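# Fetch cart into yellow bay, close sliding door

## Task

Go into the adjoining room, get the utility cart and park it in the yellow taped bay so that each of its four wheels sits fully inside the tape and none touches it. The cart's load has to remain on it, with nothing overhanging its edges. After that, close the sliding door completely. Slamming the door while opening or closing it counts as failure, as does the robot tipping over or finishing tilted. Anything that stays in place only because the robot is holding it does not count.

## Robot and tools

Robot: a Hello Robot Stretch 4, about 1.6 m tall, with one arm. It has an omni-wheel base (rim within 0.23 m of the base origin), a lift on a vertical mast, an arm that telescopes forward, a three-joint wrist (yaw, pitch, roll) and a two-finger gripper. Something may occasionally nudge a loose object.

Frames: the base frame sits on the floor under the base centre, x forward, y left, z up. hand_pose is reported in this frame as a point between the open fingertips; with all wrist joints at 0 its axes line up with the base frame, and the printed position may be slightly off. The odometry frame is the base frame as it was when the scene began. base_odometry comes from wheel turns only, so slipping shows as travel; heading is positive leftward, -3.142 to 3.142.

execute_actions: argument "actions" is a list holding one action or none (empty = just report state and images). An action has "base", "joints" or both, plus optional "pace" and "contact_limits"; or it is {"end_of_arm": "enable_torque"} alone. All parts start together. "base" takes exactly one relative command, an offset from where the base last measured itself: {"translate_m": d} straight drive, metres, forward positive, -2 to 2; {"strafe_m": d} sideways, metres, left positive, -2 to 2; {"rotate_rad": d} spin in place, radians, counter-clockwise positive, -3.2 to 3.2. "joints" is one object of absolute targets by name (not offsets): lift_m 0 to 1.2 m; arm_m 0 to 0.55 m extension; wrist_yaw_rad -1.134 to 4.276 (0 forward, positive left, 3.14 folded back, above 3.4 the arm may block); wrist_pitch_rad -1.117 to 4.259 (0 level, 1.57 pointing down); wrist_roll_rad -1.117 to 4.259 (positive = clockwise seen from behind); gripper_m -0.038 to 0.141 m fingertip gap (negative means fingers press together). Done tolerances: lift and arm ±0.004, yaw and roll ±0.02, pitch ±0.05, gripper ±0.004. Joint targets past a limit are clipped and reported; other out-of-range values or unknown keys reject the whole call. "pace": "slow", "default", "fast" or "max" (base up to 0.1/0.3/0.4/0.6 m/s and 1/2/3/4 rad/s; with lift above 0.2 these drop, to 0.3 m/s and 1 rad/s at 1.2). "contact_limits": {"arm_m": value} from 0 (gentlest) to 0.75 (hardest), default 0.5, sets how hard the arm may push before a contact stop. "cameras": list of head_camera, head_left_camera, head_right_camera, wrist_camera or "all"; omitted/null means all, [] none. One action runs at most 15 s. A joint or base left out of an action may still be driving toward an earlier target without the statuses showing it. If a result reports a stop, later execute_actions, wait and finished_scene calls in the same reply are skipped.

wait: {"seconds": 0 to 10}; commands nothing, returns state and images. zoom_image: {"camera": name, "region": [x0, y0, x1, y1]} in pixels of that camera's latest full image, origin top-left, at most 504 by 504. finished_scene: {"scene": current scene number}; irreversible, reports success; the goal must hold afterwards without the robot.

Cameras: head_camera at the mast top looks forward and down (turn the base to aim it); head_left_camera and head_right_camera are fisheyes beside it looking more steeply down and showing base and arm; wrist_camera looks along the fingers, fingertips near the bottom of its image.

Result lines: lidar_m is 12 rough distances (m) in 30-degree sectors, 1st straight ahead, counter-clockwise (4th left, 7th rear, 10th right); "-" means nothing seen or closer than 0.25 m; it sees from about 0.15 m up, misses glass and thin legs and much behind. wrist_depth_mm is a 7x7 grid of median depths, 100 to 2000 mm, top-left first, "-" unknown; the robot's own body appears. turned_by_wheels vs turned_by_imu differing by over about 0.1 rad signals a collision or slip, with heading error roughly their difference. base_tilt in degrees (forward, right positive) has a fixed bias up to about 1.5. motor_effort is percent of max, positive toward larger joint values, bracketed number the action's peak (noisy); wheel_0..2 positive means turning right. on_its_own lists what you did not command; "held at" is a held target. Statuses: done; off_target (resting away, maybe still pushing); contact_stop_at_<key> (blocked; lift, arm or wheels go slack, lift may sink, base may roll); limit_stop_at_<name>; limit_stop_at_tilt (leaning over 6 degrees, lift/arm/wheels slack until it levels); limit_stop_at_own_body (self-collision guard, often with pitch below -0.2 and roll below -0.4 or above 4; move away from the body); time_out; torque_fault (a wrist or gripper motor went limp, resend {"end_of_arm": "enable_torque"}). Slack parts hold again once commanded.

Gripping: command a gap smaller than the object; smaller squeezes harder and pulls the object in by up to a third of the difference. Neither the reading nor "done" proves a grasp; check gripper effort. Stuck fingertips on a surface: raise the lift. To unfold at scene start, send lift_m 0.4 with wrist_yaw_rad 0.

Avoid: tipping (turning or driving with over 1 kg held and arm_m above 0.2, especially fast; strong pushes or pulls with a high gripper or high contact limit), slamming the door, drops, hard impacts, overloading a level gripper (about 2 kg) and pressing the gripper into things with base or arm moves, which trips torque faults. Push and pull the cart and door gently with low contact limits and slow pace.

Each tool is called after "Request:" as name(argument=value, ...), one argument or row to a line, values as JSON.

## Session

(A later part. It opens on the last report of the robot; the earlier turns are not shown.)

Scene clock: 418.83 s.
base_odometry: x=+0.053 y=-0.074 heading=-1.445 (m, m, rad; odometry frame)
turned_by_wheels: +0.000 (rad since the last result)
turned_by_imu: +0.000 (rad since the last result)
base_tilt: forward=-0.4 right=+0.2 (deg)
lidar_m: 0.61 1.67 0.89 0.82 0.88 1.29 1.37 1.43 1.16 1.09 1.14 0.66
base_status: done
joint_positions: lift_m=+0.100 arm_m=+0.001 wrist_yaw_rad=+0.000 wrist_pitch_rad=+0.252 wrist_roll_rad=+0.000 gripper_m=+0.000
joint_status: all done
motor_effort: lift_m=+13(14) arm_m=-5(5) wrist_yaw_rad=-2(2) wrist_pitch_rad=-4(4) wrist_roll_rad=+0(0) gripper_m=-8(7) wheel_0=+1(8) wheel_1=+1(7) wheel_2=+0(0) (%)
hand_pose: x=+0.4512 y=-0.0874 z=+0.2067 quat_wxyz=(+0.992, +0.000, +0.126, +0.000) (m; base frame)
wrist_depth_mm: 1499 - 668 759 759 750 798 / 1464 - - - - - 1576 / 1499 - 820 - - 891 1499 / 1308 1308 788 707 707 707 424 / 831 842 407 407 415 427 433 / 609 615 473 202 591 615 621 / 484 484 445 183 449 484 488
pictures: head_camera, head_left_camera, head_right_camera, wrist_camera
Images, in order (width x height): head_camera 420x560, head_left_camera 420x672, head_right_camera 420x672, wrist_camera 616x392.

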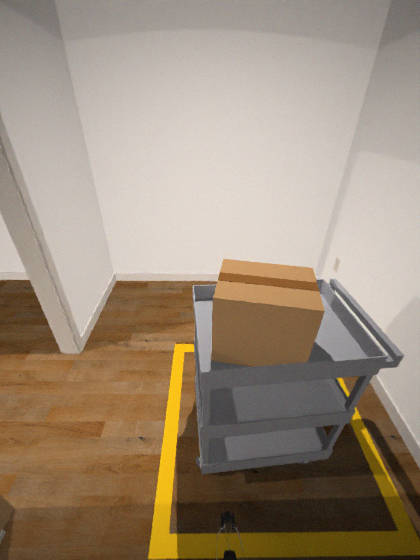

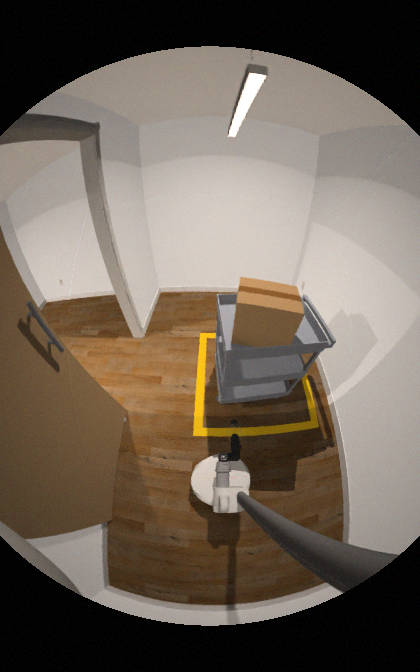

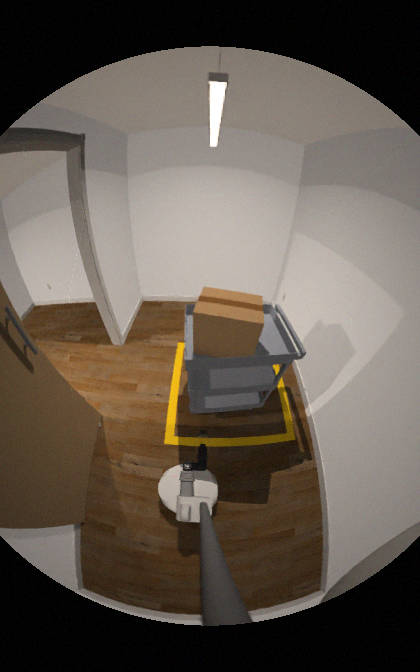

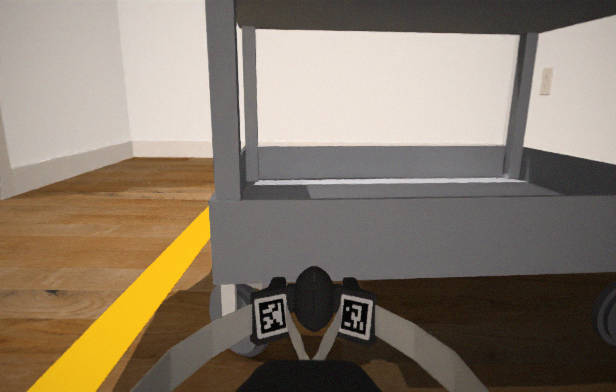

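Request:
execute_actions(
  actions=[
    {"base":{"strafe_m":0.5},"joints":{"lift_m":0.9,"wrist_pitch_rad":0.02,"wrist_yaw_rad":1.57,"gripper_m":0.12}},
  ],
)

Scene clock: 439.13 s.
base_odometry: x=+0.549 y=-0.011 heading=-1.445 (m, m, rad; odometry frame)
turned_by_wheels: +0.000 (rad since the last result)
turned_by_imu: -0.004 (rad since the last result)
base_tilt: forward=-0.4 right=+0.3 (deg)
lidar_m: 1.65 0.49 0.35 0.32 0.33 0.48 1.37 1.44 1.68 1.59 0.90 0.78
base_status: done
joint_positions: lift_m=+0.900 arm_m=+0.001 wrist_yaw_rad=+1.570 wrist_pitch_rad=+0.023 wrist_roll_rad=+0.000 gripper_m=+0.120
joint_status: all done
motor_effort: lift_m=+22(25) arm_m=-5(5) wrist_yaw_rad=-2(2) wrist_pitch_rad=-9(11) wrist_roll_rad=+0(0) gripper_m=-2(6) wheel_0=+1(8) wheel_1=+1(10) wheel_2=+0(1) (%)
hand_pose: x=+0.2595 y=+0.2883 z=+1.0713 quat_wxyz=(+0.707, -0.008, +0.008, +0.707) (m; base frame)
wrist_depth_mm: 296 296 294 293 294 294 291 / 296 296 294 294 293 293 293 / 296 296 296 296 294 294 293 / 297 296 296 294 294 294 294 / 298 297 297 296 294 294 293 / 297 298 297 297 297 212 296 / 300 298 297 148 296 297 296
pictures: head_camera, head_left_camera, head_right_camera, wrist_camera
Images, in order (width x height): head_camera 420x560, head_left_camera 420x672, head_right_camera 420x672, wrist_camera 616x392.

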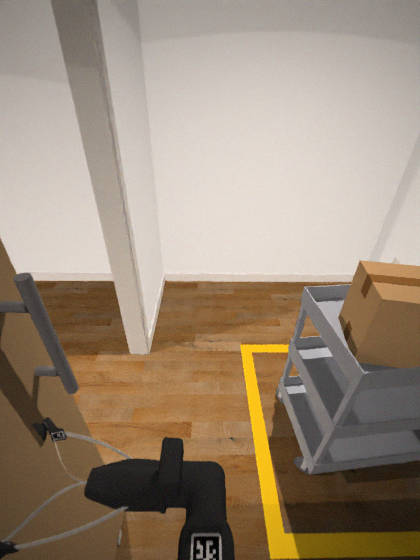

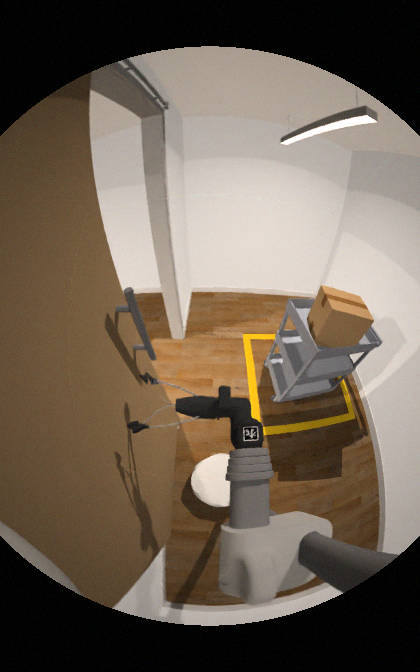

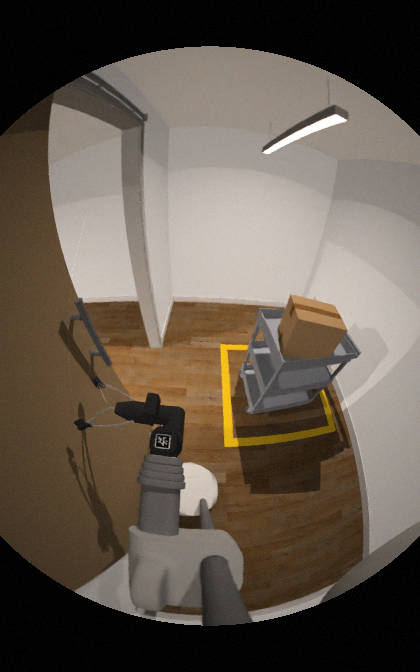

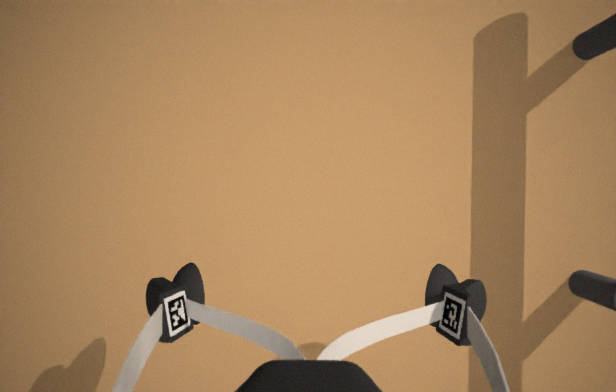

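Request:
execute_actions(
  actions=[
    {"base":{"translate_m":0.18},"joints":{"lift_m":0.95},"pace":"slow"},
  ],
  cameras=["wrist_camera"],
)

Scene clock: 452.23 s.
base_odometry: x=+0.571 y=-0.190 heading=-1.445 (m, m, rad; odometry frame)
turned_by_wheels: +0.000 (rad since the last result)
turned_by_imu: -0.003 (rad since the last result)
base_tilt: forward=-0.3 right=+0.3 (deg)
lidar_m: 1.68 0.41 0.35 0.33 0.36 0.50 1.55 1.61 1.68 1.60 0.64 0.67
base_status: done
joint_positions: lift_m=+0.950 arm_m=+0.001 wrist_yaw_rad=+1.570 wrist_pitch_rad=+0.021 wrist_roll_rad=+0.000 gripper_m=+0.120
joint_status: all done
motor_effort: lift_m=+22(25) arm_m=-4(5) wrist_yaw_rad=-2(8) wrist_pitch_rad=-4(9) wrist_roll_rad=-1(1) gripper_m=-1(2) wheel_0=-3(5) wheel_1=+6(4) wheel_2=-6(8) (%)
hand_pose: x=+0.2593 y=+0.2884 z=+1.1217 quat_wxyz=(+0.707, -0.008, +0.008, +0.707) (m; base frame)
wrist_depth_mm: 298 298 300 298 298 - - / 300 300 298 298 298 - - / 301 300 300 300 298 - - / 301 301 298 300 298 - - / 301 301 301 300 300 - - / 301 303 195 210 301 - - / 303 301 301 147 303 - -
pictures: wrist_camera
Images, in order (width x height): wrist_camera 616x392.

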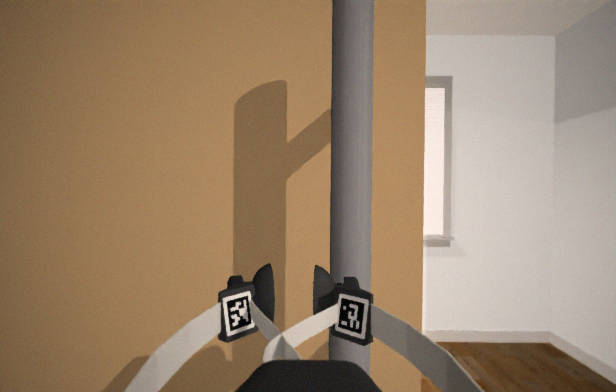

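Request:
execute_actions(
  actions=[
    {"base":{"strafe_m":0.04},"joints":{"gripper_m":0.0},"pace":"slow"},
  ],
  cameras=["wrist_camera"],
)

Request:
execute_actions(
  actions=[
    {"base":{"translate_m":0.45},"pace":"slow"},
  ],
)

Scene clock: 464.70 s.
base_odometry: x=+0.611 y=-0.185 heading=-1.446 (m, m, rad; odometry frame)
turned_by_wheels: -0.001 (rad since the last result)
turned_by_imu: -0.058 (rad since the last result)
base_tilt: forward=-0.4 right=+0.2 (deg)
lidar_m: 2.02 1.28 0.33 0.30 0.33 0.44 1.20 1.59 1.73 1.61 0.64 0.66
base_status: done
joint_positions: lift_m=+0.950 arm_m=+0.001 wrist_yaw_rad=+1.572 wrist_pitch_rad=+0.022 wrist_roll_rad=+0.000 gripper_m=+0.000
joint_status: all done
motor_effort: lift_m=+22(22) arm_m=-3(4) wrist_yaw_rad=-6(14) wrist_pitch_rad=-6(4) wrist_roll_rad=+0(0) gripper_m=-9(10) wheel_0=-6(12) wheel_1=+5(10) wheel_2=-7(7) (%)
hand_pose: x=+0.2587 y=+0.2885 z=+1.1216 quat_wxyz=(+0.707, -0.008, +0.008, +0.707) (m; base frame)
wrist_depth_mm: 281 285 287 289 293 - - / 281 285 289 290 294 - - / 282 285 287 290 - - - / 282 285 289 290 - - - / 282 286 290 291 - - - / 283 287 199 203 294 - - / 283 286 289 147 297 - -
pictures: wrist_camera
Images, in order (width x height): wrist_camera 616x392.

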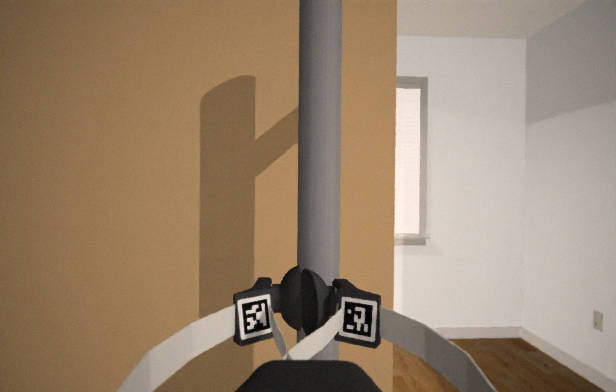

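Scene clock: 470.47 s.
base_odometry: x=+0.667 y=-0.631 heading=-1.446 (m, m, rad; odometry frame)
turned_by_wheels: +0.000 (rad since the last result)
turned_by_imu: -0.003 (rad since the last result)
base_tilt: forward=-0.4 right=+0.2 (deg)
lidar_m: 1.72 0.87 0.38 0.29 0.34 0.47 1.33 2.07 1.70 0.46 0.45 0.57
base_status: done
joint_positions: lift_m=+0.950 arm_m=+0.000 wrist_yaw_rad=+1.570 wrist_pitch_rad=+0.022 wrist_roll_rad=+0.000 gripper_m=+0.000
joint_status: not commanded
motor_effort: lift_m=+22(22) arm_m=-2(3) wrist_yaw_rad=-3(34) wrist_pitch_rad=-5(6) wrist_roll_rad=+0(0) gripper_m=-9(10) wheel_0=+2(5) wheel_1=+3(12) wheel_2=-1(11) (%)
hand_pose: x=+0.2589 y=+0.2884 z=+1.1215 quat_wxyz=(+0.707, -0.008, +0.008, +0.707) (m; base frame)
wrist_depth_mm: 307 322 - - - - - / 309 322 - - - - - / 310 324 - - - - - / 310 324 - - - - - / 310 325 - - - - - / 310 325 - 202 - - - / 312 315 - 183 - - -
pictures: head_camera, head_left_camera, head_right_camera, wrist_camera
Images, in order (width x height): head_camera 420x560, head_left_camera 420x672, head_right_camera 420x672, wrist_camera 616x392.

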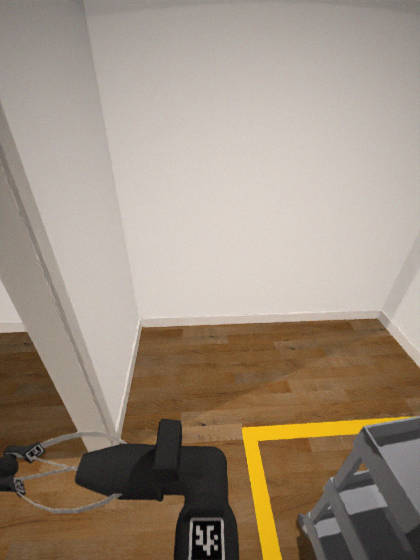

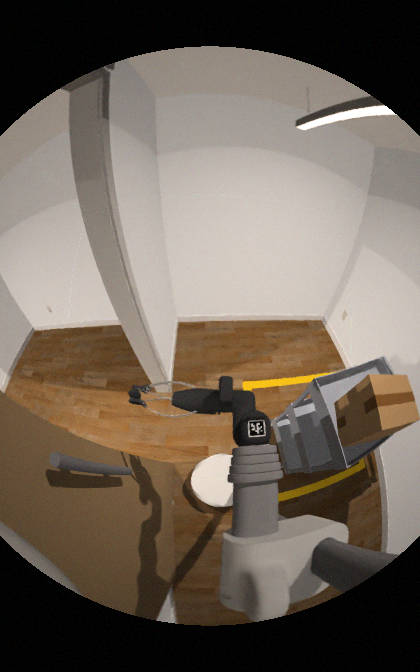

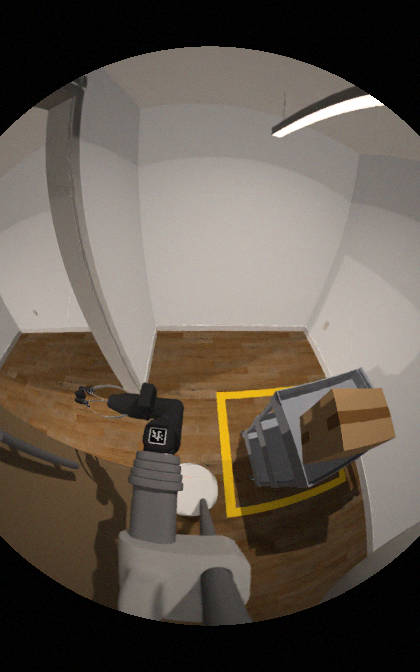

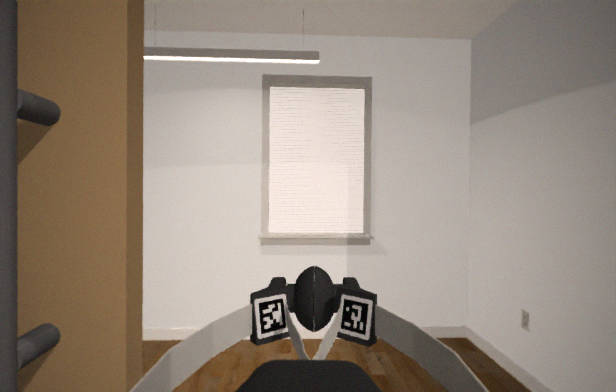

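Request:
execute_actions(
  actions=[
    {"base":{"rotate_rad":0.065},"joints":{"gripper_m":0.12}},
  ],
  cameras=[],
)

Request:
execute_actions(
  actions=[
    {"base":{"strafe_m":-0.03}},
  ],
  cameras=[],
)

Request:
execute_actions(
  actions=[
    {"base":{"translate_m":-0.2},"pace":"slow"},
  ],
  cameras=["wrist_camera"],
)

Scene clock: 480.73 s.
base_odometry: x=+0.667 y=-0.631 heading=-1.381 (m, m, rad; odometry frame)
turned_by_wheels: +0.065 (rad since the last result)
turned_by_imu: +0.064 (rad since the last result)
base_tilt: forward=-0.3 right=+0.3 (deg)
lidar_m: 1.62 0.88 0.32 0.29 0.36 0.51 1.68 2.11 1.65 0.45 0.47 0.60
base_status: done
joint_positions: lift_m=+0.950 arm_m=+0.000 wrist_yaw_rad=+1.570 wrist_pitch_rad=+0.022 wrist_roll_rad=+0.000 gripper_m=+0.120
joint_status: all done
motor_effort: lift_m=+22(22) arm_m=-2(2) wrist_yaw_rad=-3(2) wrist_pitch_rad=-6(7) wrist_roll_rad=+0(0) gripper_m=-2(7) wheel_0=-1(3) wheel_1=-1(4) wheel_2=+0(4) (%)
hand_pose: x=+0.2589 y=+0.2884 z=+1.1215 quat_wxyz=(+0.707, -0.008, +0.008, +0.707) (m; base frame)
wrist_depth_mm: 304 304 - - - - - / 271 304 - - - - - / 301 306 - - - - - / 307 306 - - - - - / 307 306 - - - - - / 307 306 - - - 211 - / 273 307 - 148 - - -
pictures: none
No camera images: the call's "cameras" was empty. Leave "cameras" out to get every camera's image.

Scene clock: 481.67 s.
base_odometry: x=+0.637 y=-0.637 heading=-1.381 (m, m, rad; odometry frame)
turned_by_wheels: +0.000 (rad since the last result)
turned_by_imu: +0.000 (rad since the last result)
base_tilt: forward=-0.4 right=+0.3 (deg)
lidar_m: 1.70 0.89 0.38 0.31 0.39 0.56 1.84 2.11 1.63 0.42 0.43 0.57
base_status: done
joint_positions: lift_m=+0.950 arm_m=+0.000 wrist_yaw_rad=+1.570 wrist_pitch_rad=+0.022 wrist_roll_rad=+0.000 gripper_m=+0.120
joint_status: not commanded
motor_effort: lift_m=+22(22) arm_m=-2(2) wrist_yaw_rad=-2(2) wrist_pitch_rad=-5(6) wrist_roll_rad=-1(1) gripper_m=+0(3) wheel_0=-2(7) wheel_1=+1(6) wheel_2=+0(0) (%)
hand_pose: x=+0.2589 y=+0.2883 z=+1.1215 quat_wxyz=(+0.707, -0.008, +0.008, +0.707) (m; base frame)
wrist_depth_mm: 336 334 - - - - - / 279 336 - - - - - / 278 336 - - - - - / 281 336 - - - - - / 281 336 - - - - - / 281 338 - - - 211 - / 283 338 - 148 - - -
pictures: none
No camera images: the call's "cameras" was empty. Leave "cameras" out to get every camera's image.

Scene clock: 484.93 s.
base_odometry: x=+0.600 y=-0.440 heading=-1.381 (m, m, rad; odometry frame)
turned_by_wheels: +0.000 (rad since the last result)
turned_by_imu: -0.001 (rad since the last result)
base_tilt: forward=-0.3 right=+0.2 (deg)
lidar_m: 1.76 1.06 0.39 0.37 0.39 0.55 1.81 1.89 1.62 0.83 0.47 0.59
base_status: done
joint_positions: lift_m=+0.950 arm_m=+0.000 wrist_yaw_rad=+1.570 wrist_pitch_rad=+0.022 wrist_roll_rad=+0.000 gripper_m=+0.120
joint_status: not commanded
motor_effort: lift_m=+22(22) arm_m=-2(2) wrist_yaw_rad=-2(3) wrist_pitch_rad=-9(7) wrist_roll_rad=+0(0) gripper_m=+0(1) wheel_0=-1(3) wheel_1=-4(6) wheel_2=+1(7) (%)
hand_pose: x=+0.2589 y=+0.2883 z=+1.1215 quat_wxyz=(+0.707, -0.008, +0.008, +0.707) (m; base frame)
wrist_depth_mm: 334 334 332 330 330 - - / 336 332 332 330 330 - - / 336 336 334 332 332 - - / 338 336 334 332 334 - - / 338 338 334 334 332 - - / 338 336 334 334 332 212 - / 338 334 336 148 332 - -
pictures: wrist_camera
Images, in order (width x height): wrist_camera 616x392.

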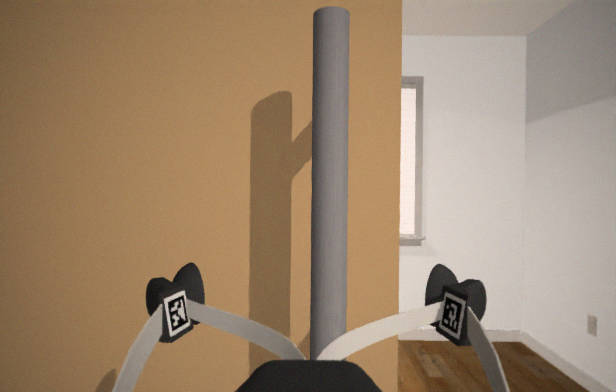

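Request:
execute_actions(
  actions=[
    {"base":{"strafe_m":0.083},"joints":{"lift_m":0.93},"pace":"slow"},
  ],
  cameras=["wrist_camera"],
)

Request:
execute_actions(
  actions=[
    {"base":{"translate_m":0.35},"pace":"slow"},
  ],
)

Scene clock: 491.40 s.
base_odometry: x=+0.681 y=-0.425 heading=-1.381 (m, m, rad; odometry frame)
turned_by_wheels: +0.000 (rad since the last result)
turned_by_imu: -0.002 (rad since the last result)
base_tilt: forward=-0.4 right=+0.2 (deg)
lidar_m: 1.43 0.35 0.30 0.28 0.29 0.43 1.41 1.89 1.71 0.77 0.55 0.70
base_status: done
joint_positions: lift_m=+0.930 arm_m=+0.000 wrist_yaw_rad=+1.570 wrist_pitch_rad=+0.022 wrist_roll_rad=+0.000 gripper_m=+0.120
joint_status: all done
motor_effort: lift_m=+13(21) arm_m=-2(2) wrist_yaw_rad=-2(2) wrist_pitch_rad=-7(7) wrist_roll_rad=+0(1) gripper_m=-1(0) wheel_0=-1(4) wheel_1=+3(5) wheel_2=+0(1) (%)
hand_pose: x=+0.2589 y=+0.2883 z=+1.1022 quat_wxyz=(+0.707, -0.008, +0.008, +0.707) (m; base frame)
wrist_depth_mm: 251 250 249 249 247 - - / 251 251 249 248 248 - - / 251 251 250 248 248 - - / 252 252 251 250 248 - - / 252 252 251 249 248 - - / 253 252 251 250 212 211 - / 253 252 251 148 250 - -
pictures: wrist_camera
Images, in order (width x height): wrist_camera 616x392.

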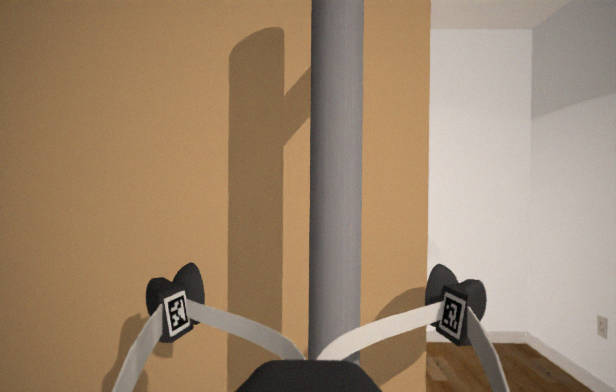

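Scene clock: 496.17 s.
base_odometry: x=+0.747 y=-0.768 heading=-1.381 (m, m, rad; odometry frame)
turned_by_wheels: +0.000 (rad since the last result)
turned_by_imu: -0.002 (rad since the last result)
base_tilt: forward=-0.4 right=+0.3 (deg)
lidar_m: 1.45 0.71 0.29 0.29 0.31 0.42 1.38 2.27 0.53 0.49 0.50 1.63
base_status: done
joint_positions: lift_m=+0.930 arm_m=+0.000 wrist_yaw_rad=+1.573 wrist_pitch_rad=+0.022 wrist_roll_rad=+0.000 gripper_m=+0.120
joint_status: not commanded
motor_effort: lift_m=+13(13) arm_m=+0(2) wrist_yaw_rad=-9(61) wrist_pitch_rad=-7(5) wrist_roll_rad=+0(0) gripper_m=-3(9) wheel_0=+1(8) wheel_1=+4(13) wheel_2=-4(8) (%)
hand_pose: x=+0.2578 y=+0.2886 z=+1.1021 quat_wxyz=(+0.706, -0.008, +0.008, +0.708) (m; base frame)
wrist_depth_mm: 252 252 189 249 - - - / 254 252 189 250 - - - / 253 252 188 251 - - - / 254 253 188 251 - - - / 254 253 187 252 - - - / 255 213 186 252 - 212 - / 256 254 183 141 - - -
pictures: head_camera, head_left_camera, head_right_camera, wrist_camera
Images, in order (width x height): head_camera 420x560, head_left_camera 420x672, head_right_camera 420x672, wrist_camera 616x392.

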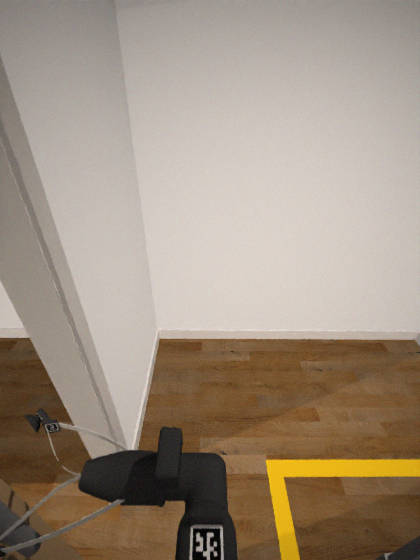

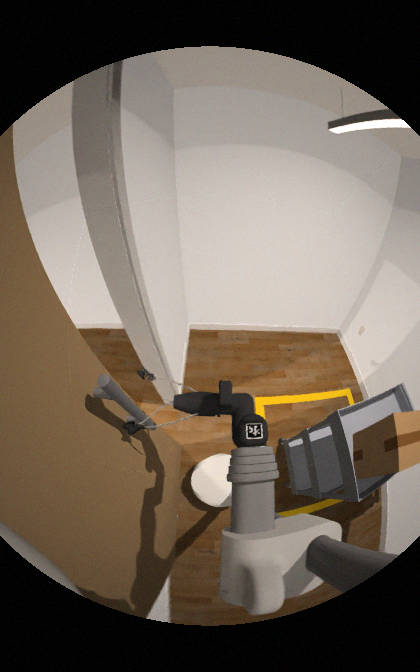

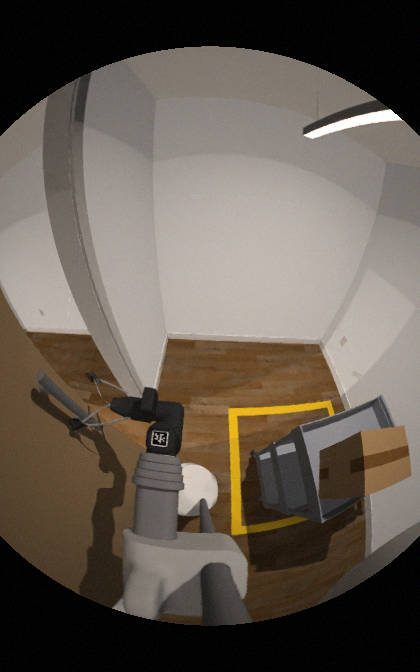

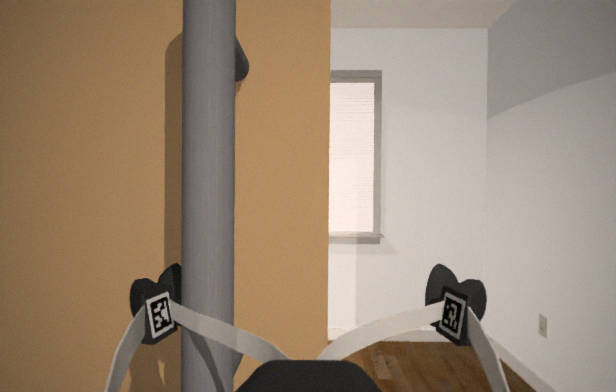

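Request:
execute_actions(
  actions=[
    {"base":{"translate_m":0.25},"pace":"slow"},
  ],
)

Scene clock: 505.17 s.
base_odometry: x=+0.794 y=-1.014 heading=-1.381 (m, m, rad; odometry frame)
turned_by_wheels: +0.000 (rad since the last result)
turned_by_imu: -0.003 (rad since the last result)
base_tilt: forward=-0.4 right=+0.3 (deg)
lidar_m: 1.32 0.51 0.31 0.29 0.30 0.43 1.41 2.37 0.51 0.46 1.70 1.38
base_status: done
joint_positions: lift_m=+0.930 arm_m=+0.000 wrist_yaw_rad=+1.573 wrist_pitch_rad=+0.022 wrist_roll_rad=+0.000 gripper_m=+0.120
joint_status: not commanded
motor_effort: lift_m=+13(13) arm_m=+0(0) wrist_yaw_rad=-10(39) wrist_pitch_rad=-8(7) wrist_roll_rad=+0(1) gripper_m=+1(6) wheel_0=+1(7) wheel_1=+5(12) wheel_2=-4(8) (%)
hand_pose: x=+0.2578 y=+0.2886 z=+1.1021 quat_wxyz=(+0.706, -0.008, +0.008, +0.708) (m; base frame)
wrist_depth_mm: 254 252 191 251 - 300 291 / 254 253 189 251 - 300 291 / 255 254 189 252 - 298 293 / 254 254 189 252 - 297 293 / 255 255 189 253 - 297 294 / 256 215 187 253 - 212 294 / 256 255 187 142 - 294 296
pictures: head_camera, head_left_camera, head_right_camera, wrist_camera
Images, in order (width x height): head_camera 420x560, head_left_camera 420x672, head_right_camera 420x672, wrist_camera 616x392.

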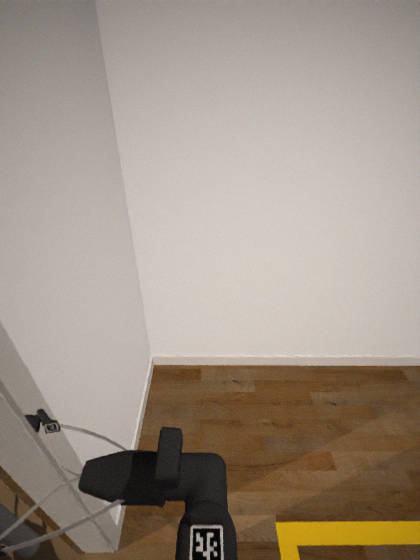

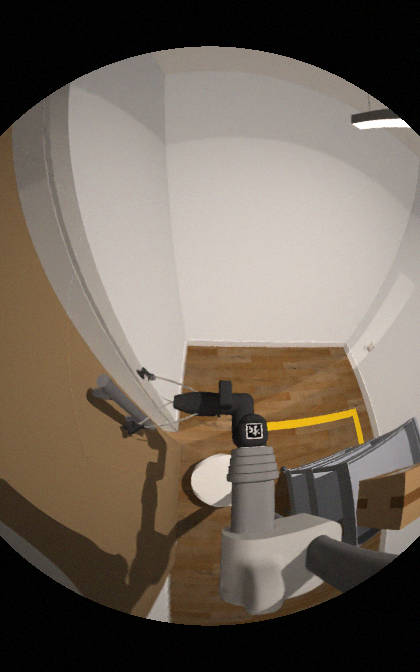

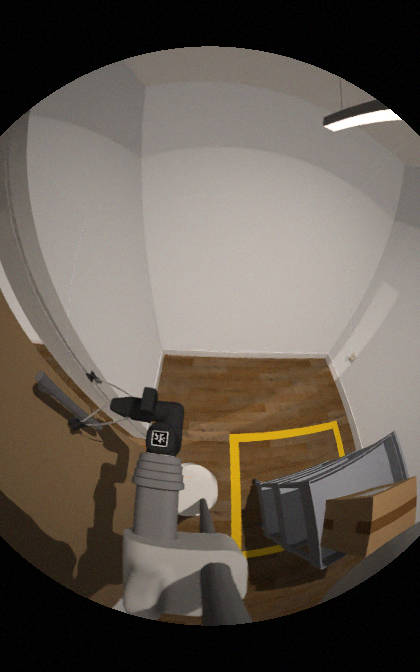

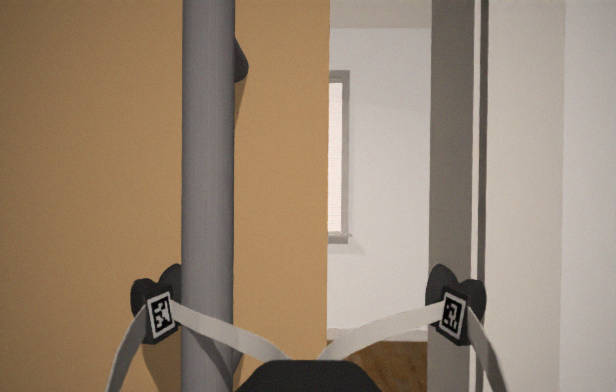

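Request:
execute_actions(
  actions=[
    {"base":{"translate_m":0.13},"pace":"slow"},
  ],
  cameras=["wrist_camera"],
)

Request:
execute_actions(
  actions=[
    {"base":{"translate_m":0.03},"pace":"slow"},
  ],
  cameras=["wrist_camera"],
)

Scene clock: 513.97 s.
base_odometry: x=+0.819 y=-1.141 heading=-1.381 (m, m, rad; odometry frame)
turned_by_wheels: +0.000 (rad since the last result)
turned_by_imu: -0.002 (rad since the last result)
base_tilt: forward=-0.4 right=+0.3 (deg)
lidar_m: 1.18 0.51 0.30 0.28 0.30 0.44 1.39 0.77 0.49 0.48 1.70 1.23
base_status: done
joint_positions: lift_m=+0.930 arm_m=+0.000 wrist_yaw_rad=+1.573 wrist_pitch_rad=+0.022 wrist_roll_rad=+0.000 gripper_m=+0.120
joint_status: not commanded
motor_effort: lift_m=+13(13) arm_m=+0(0) wrist_yaw_rad=-11(42) wrist_pitch_rad=-6(8) wrist_roll_rad=-1(1) gripper_m=-3(6) wheel_0=+2(7) wheel_1=+5(9) wheel_2=-4(10) (%)
hand_pose: x=+0.2576 y=+0.2886 z=+1.1021 quat_wxyz=(+0.706, -0.008, +0.008, +0.708) (m; base frame)
wrist_depth_mm: 254 253 186 251 304 306 306 / 255 254 187 252 307 306 306 / 255 254 187 253 307 306 306 / 256 254 187 253 307 307 306 / 256 255 187 253 309 307 306 / 256 213 187 254 297 212 307 / 257 255 186 150 310 309 307
pictures: wrist_camera
Images, in order (width x height): wrist_camera 616x392.

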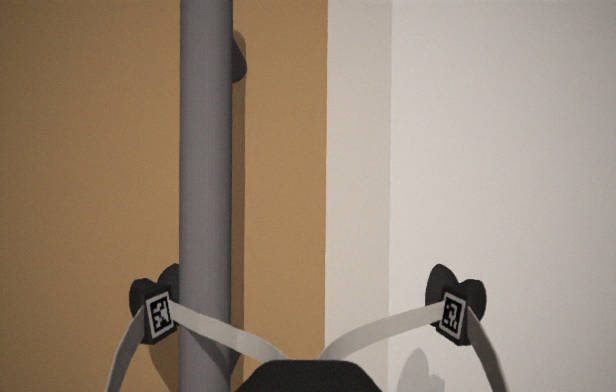

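Scene clock: 515.33 s.
base_odometry: x=+0.824 y=-1.170 heading=-1.381 (m, m, rad; odometry frame)
turned_by_wheels: +0.000 (rad since the last result)
turned_by_imu: +0.000 (rad since the last result)
base_tilt: forward=-0.4 right=+0.2 (deg)
lidar_m: 1.15 0.51 0.31 0.28 0.31 0.43 1.42 0.75 0.49 0.49 1.67 1.20
base_status: done
joint_positions: lift_m=+0.930 arm_m=+0.000 wrist_yaw_rad=+1.571 wrist_pitch_rad=+0.022 wrist_roll_rad=+0.000 gripper_m=+0.120
joint_status: not commanded
motor_effort: lift_m=+13(13) arm_m=+0(0) wrist_yaw_rad=-4(40) wrist_pitch_rad=-7(7) wrist_roll_rad=+0(1) gripper_m=-2(6) wheel_0=-1(5) wheel_1=+5(10) wheel_2=-2(8) (%)
hand_pose: x=+0.2583 y=+0.2884 z=+1.1021 quat_wxyz=(+0.707, -0.008, +0.008, +0.707) (m; base frame)
wrist_depth_mm: 254 254 188 252 307 306 306 / 255 254 187 252 309 306 306 / 255 254 187 253 309 307 306 / 255 255 188 254 309 309 306 / 256 255 188 253 309 307 309 / 257 255 187 254 309 211 309 / 257 256 188 148 312 310 309
pictures: wrist_camera
Images, in order (width x height): wrist_camera 616x392.

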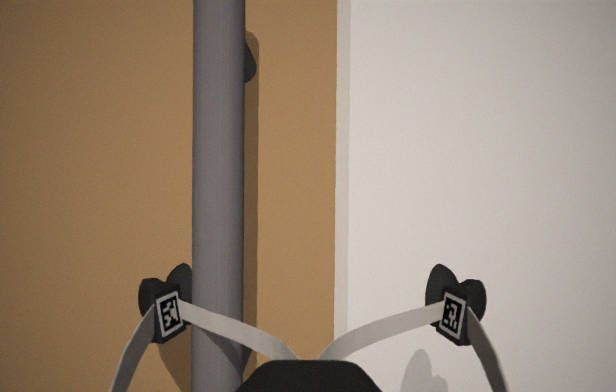

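Request:
execute_actions(
  actions=[
    {"base":{"translate_m":0.025},"pace":"slow"},
  ],
  cameras=["wrist_camera"],
)

Request:
execute_actions(
  actions=[],
  cameras=["wrist_camera"],
)

Scene clock: 520.67 s.
base_odometry: x=+0.829 y=-1.195 heading=-1.380 (m, m, rad; odometry frame)
turned_by_wheels: +0.001 (rad since the last result)
turned_by_imu: +0.000 (rad since the last result)
base_tilt: forward=-0.4 right=+0.3 (deg)
lidar_m: 1.13 0.50 0.29 0.29 0.30 0.42 1.42 0.74 0.50 0.54 1.64 1.18
base_status: done
joint_positions: lift_m=+0.930 arm_m=+0.000 wrist_yaw_rad=+1.587 wrist_pitch_rad=+0.022 wrist_roll_rad=+0.000 gripper_m=+0.120
joint_status: not commanded
on_its_own: wrist_yaw_rad is at rest, and its effort (-51) is outside its rest range (-13 to +13)
motor_effort: lift_m=+13(13) arm_m=+0(0) wrist_yaw_rad=-51(51) wrist_pitch_rad=-7(7) wrist_roll_rad=-1(0) gripper_m=-7(8) wheel_0=+7(7) wheel_1=+10(9) wheel_2=-4(8) (%)
hand_pose: x=+0.2537 y=+0.2898 z=+1.1021 quat_wxyz=(+0.701, -0.008, +0.008, +0.713) (m; base frame)
wrist_depth_mm: 256 253 251 250 303 301 298 / 256 254 250 250 304 301 298 / 256 254 251 251 304 301 300 / 258 255 251 252 304 301 300 / 258 256 252 252 306 303 300 / 258 189 252 253 306 211 300 / 258 256 186 150 304 304 300
pictures: wrist_camera
Images, in order (width x height): wrist_camera 616x392.

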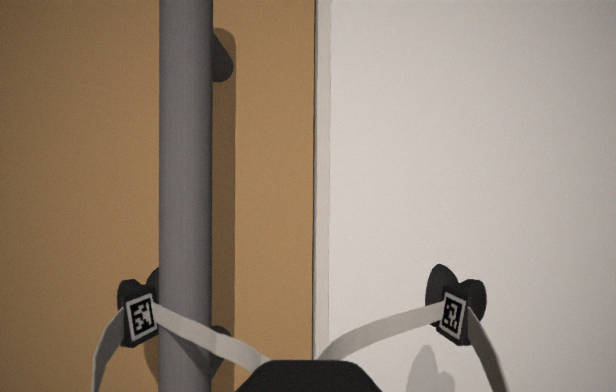

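Scene clock: 520.67 s.
base_odometry: x=+0.829 y=-1.195 heading=-1.380 (m, m, rad; odometry frame)
turned_by_wheels: +0.001 (rad since the last result)
turned_by_imu: +0.000 (rad since the last result)
base_tilt: forward=-0.4 right=+0.3 (deg)
lidar_m: 1.13 0.50 0.29 0.29 0.30 0.42 1.42 0.74 0.50 0.54 1.64 1.18
base_status: done
joint_positions: lift_m=+0.930 arm_m=+0.000 wrist_yaw_rad=+1.587 wrist_pitch_rad=+0.022 wrist_roll_rad=+0.000 gripper_m=+0.120
joint_status: not commanded
on_its_own: wrist_yaw_rad is at rest, and its effort (-51) is outside its rest range (-13 to +13)
motor_effort: lift_m=+13(13) arm_m=+0(0) wrist_yaw_rad=-51(51) wrist_pitch_rad=-7(7) wrist_roll_rad=-1(0) gripper_m=-7(8) wheel_0=+7(7) wheel_1=+10(9) wheel_2=-4(8) (%)
hand_pose: x=+0.2537 y=+0.2898 z=+1.1021 quat_wxyz=(+0.701, -0.008, +0.008, +0.713) (m; base frame)
wrist_depth_mm: 256 253 251 250 303 301 298 / 256 254 250 250 304 301 298 / 256 254 251 251 304 301 300 / 258 255 251 252 304 301 300 / 258 256 252 252 306 303 300 / 258 189 252 253 306 211 300 / 258 256 186 150 304 304 300
pictures: wrist_camera
Images, in order (width x height): wrist_camera 616x392.

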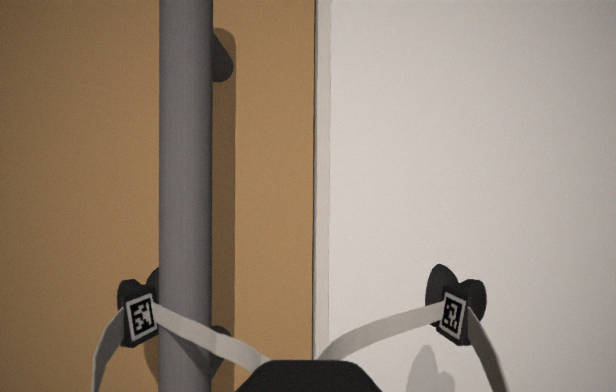

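At the stop. Back off and check.

Request:
execute_actions(
  actions=[
    {"base":{"translate_m":-0.06},"pace":"slow"},
  ],
)

Scene clock: 525.57 s.
base_odometry: x=+0.817 y=-1.136 heading=-1.380 (m, m, rad; odometry frame)
turned_by_wheels: +0.000 (rad since the last result)
turned_by_imu: -0.001 (rad since the last result)
base_tilt: forward=-0.4 right=+0.2 (deg)
lidar_m: 1.19 0.32 0.30 0.28 0.31 0.43 1.41 0.75 0.50 0.48 1.71 1.25
base_status: done
joint_positions: lift_m=+0.930 arm_m=+0.000 wrist_yaw_rad=+1.570 wrist_pitch_rad=+0.022 wrist_roll_rad=+0.000 gripper_m=+0.120
joint_status: not commanded
motor_effort: lift_m=+13(13) arm_m=+0(0) wrist_yaw_rad=-3(51) wrist_pitch_rad=-5(8) wrist_roll_rad=-1(1) gripper_m=-3(8) wheel_0=-1(5) wheel_1=-3(11) wheel_2=+3(6) (%)
hand_pose: x=+0.2585 y=+0.2884 z=+1.1021 quat_wxyz=(+0.707, -0.008, +0.008, +0.707) (m; base frame)
wrist_depth_mm: 254 253 252 186 293 306 304 / 255 253 252 187 294 306 304 / 255 253 253 186 296 307 306 / 255 254 254 187 309 307 306 / 255 255 254 187 309 309 307 / 256 255 254 187 253 212 307 / 257 256 255 147 309 309 307
pictures: head_camera, head_left_camera, head_right_camera, wrist_camera
Images, in order (width x height): head_camera 420x560, head_left_camera 420x672, head_right_camera 420x672, wrist_camera 616x392.

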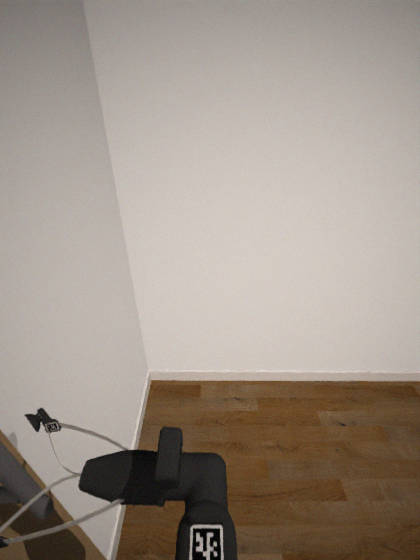

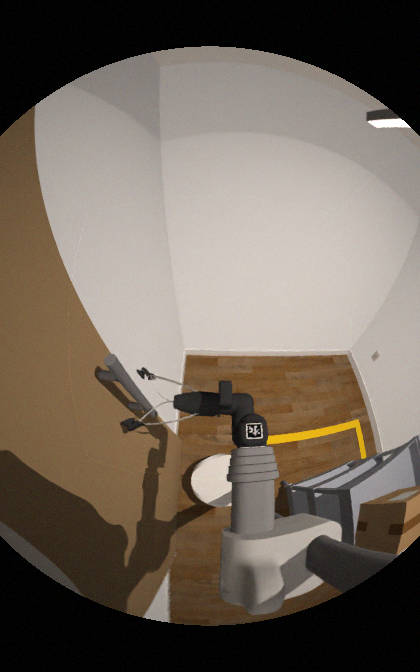

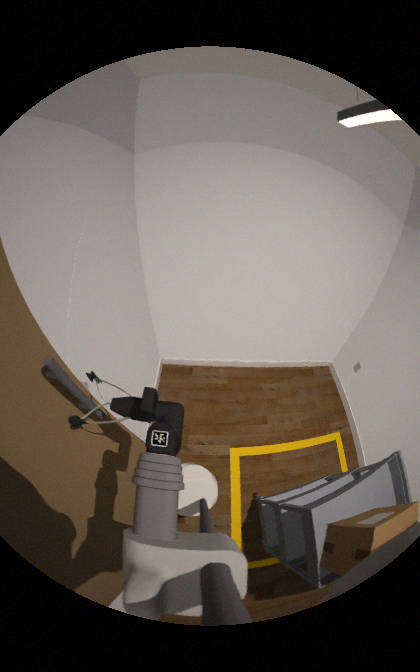

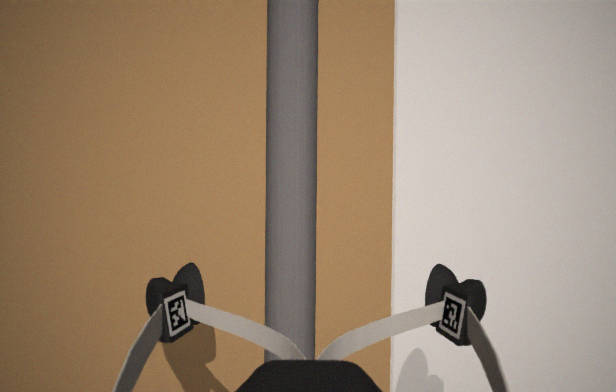

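Door closed and free; cart inside.

Request:
finished_scene(
  scene=2,
)

The scene is finished: the task was done.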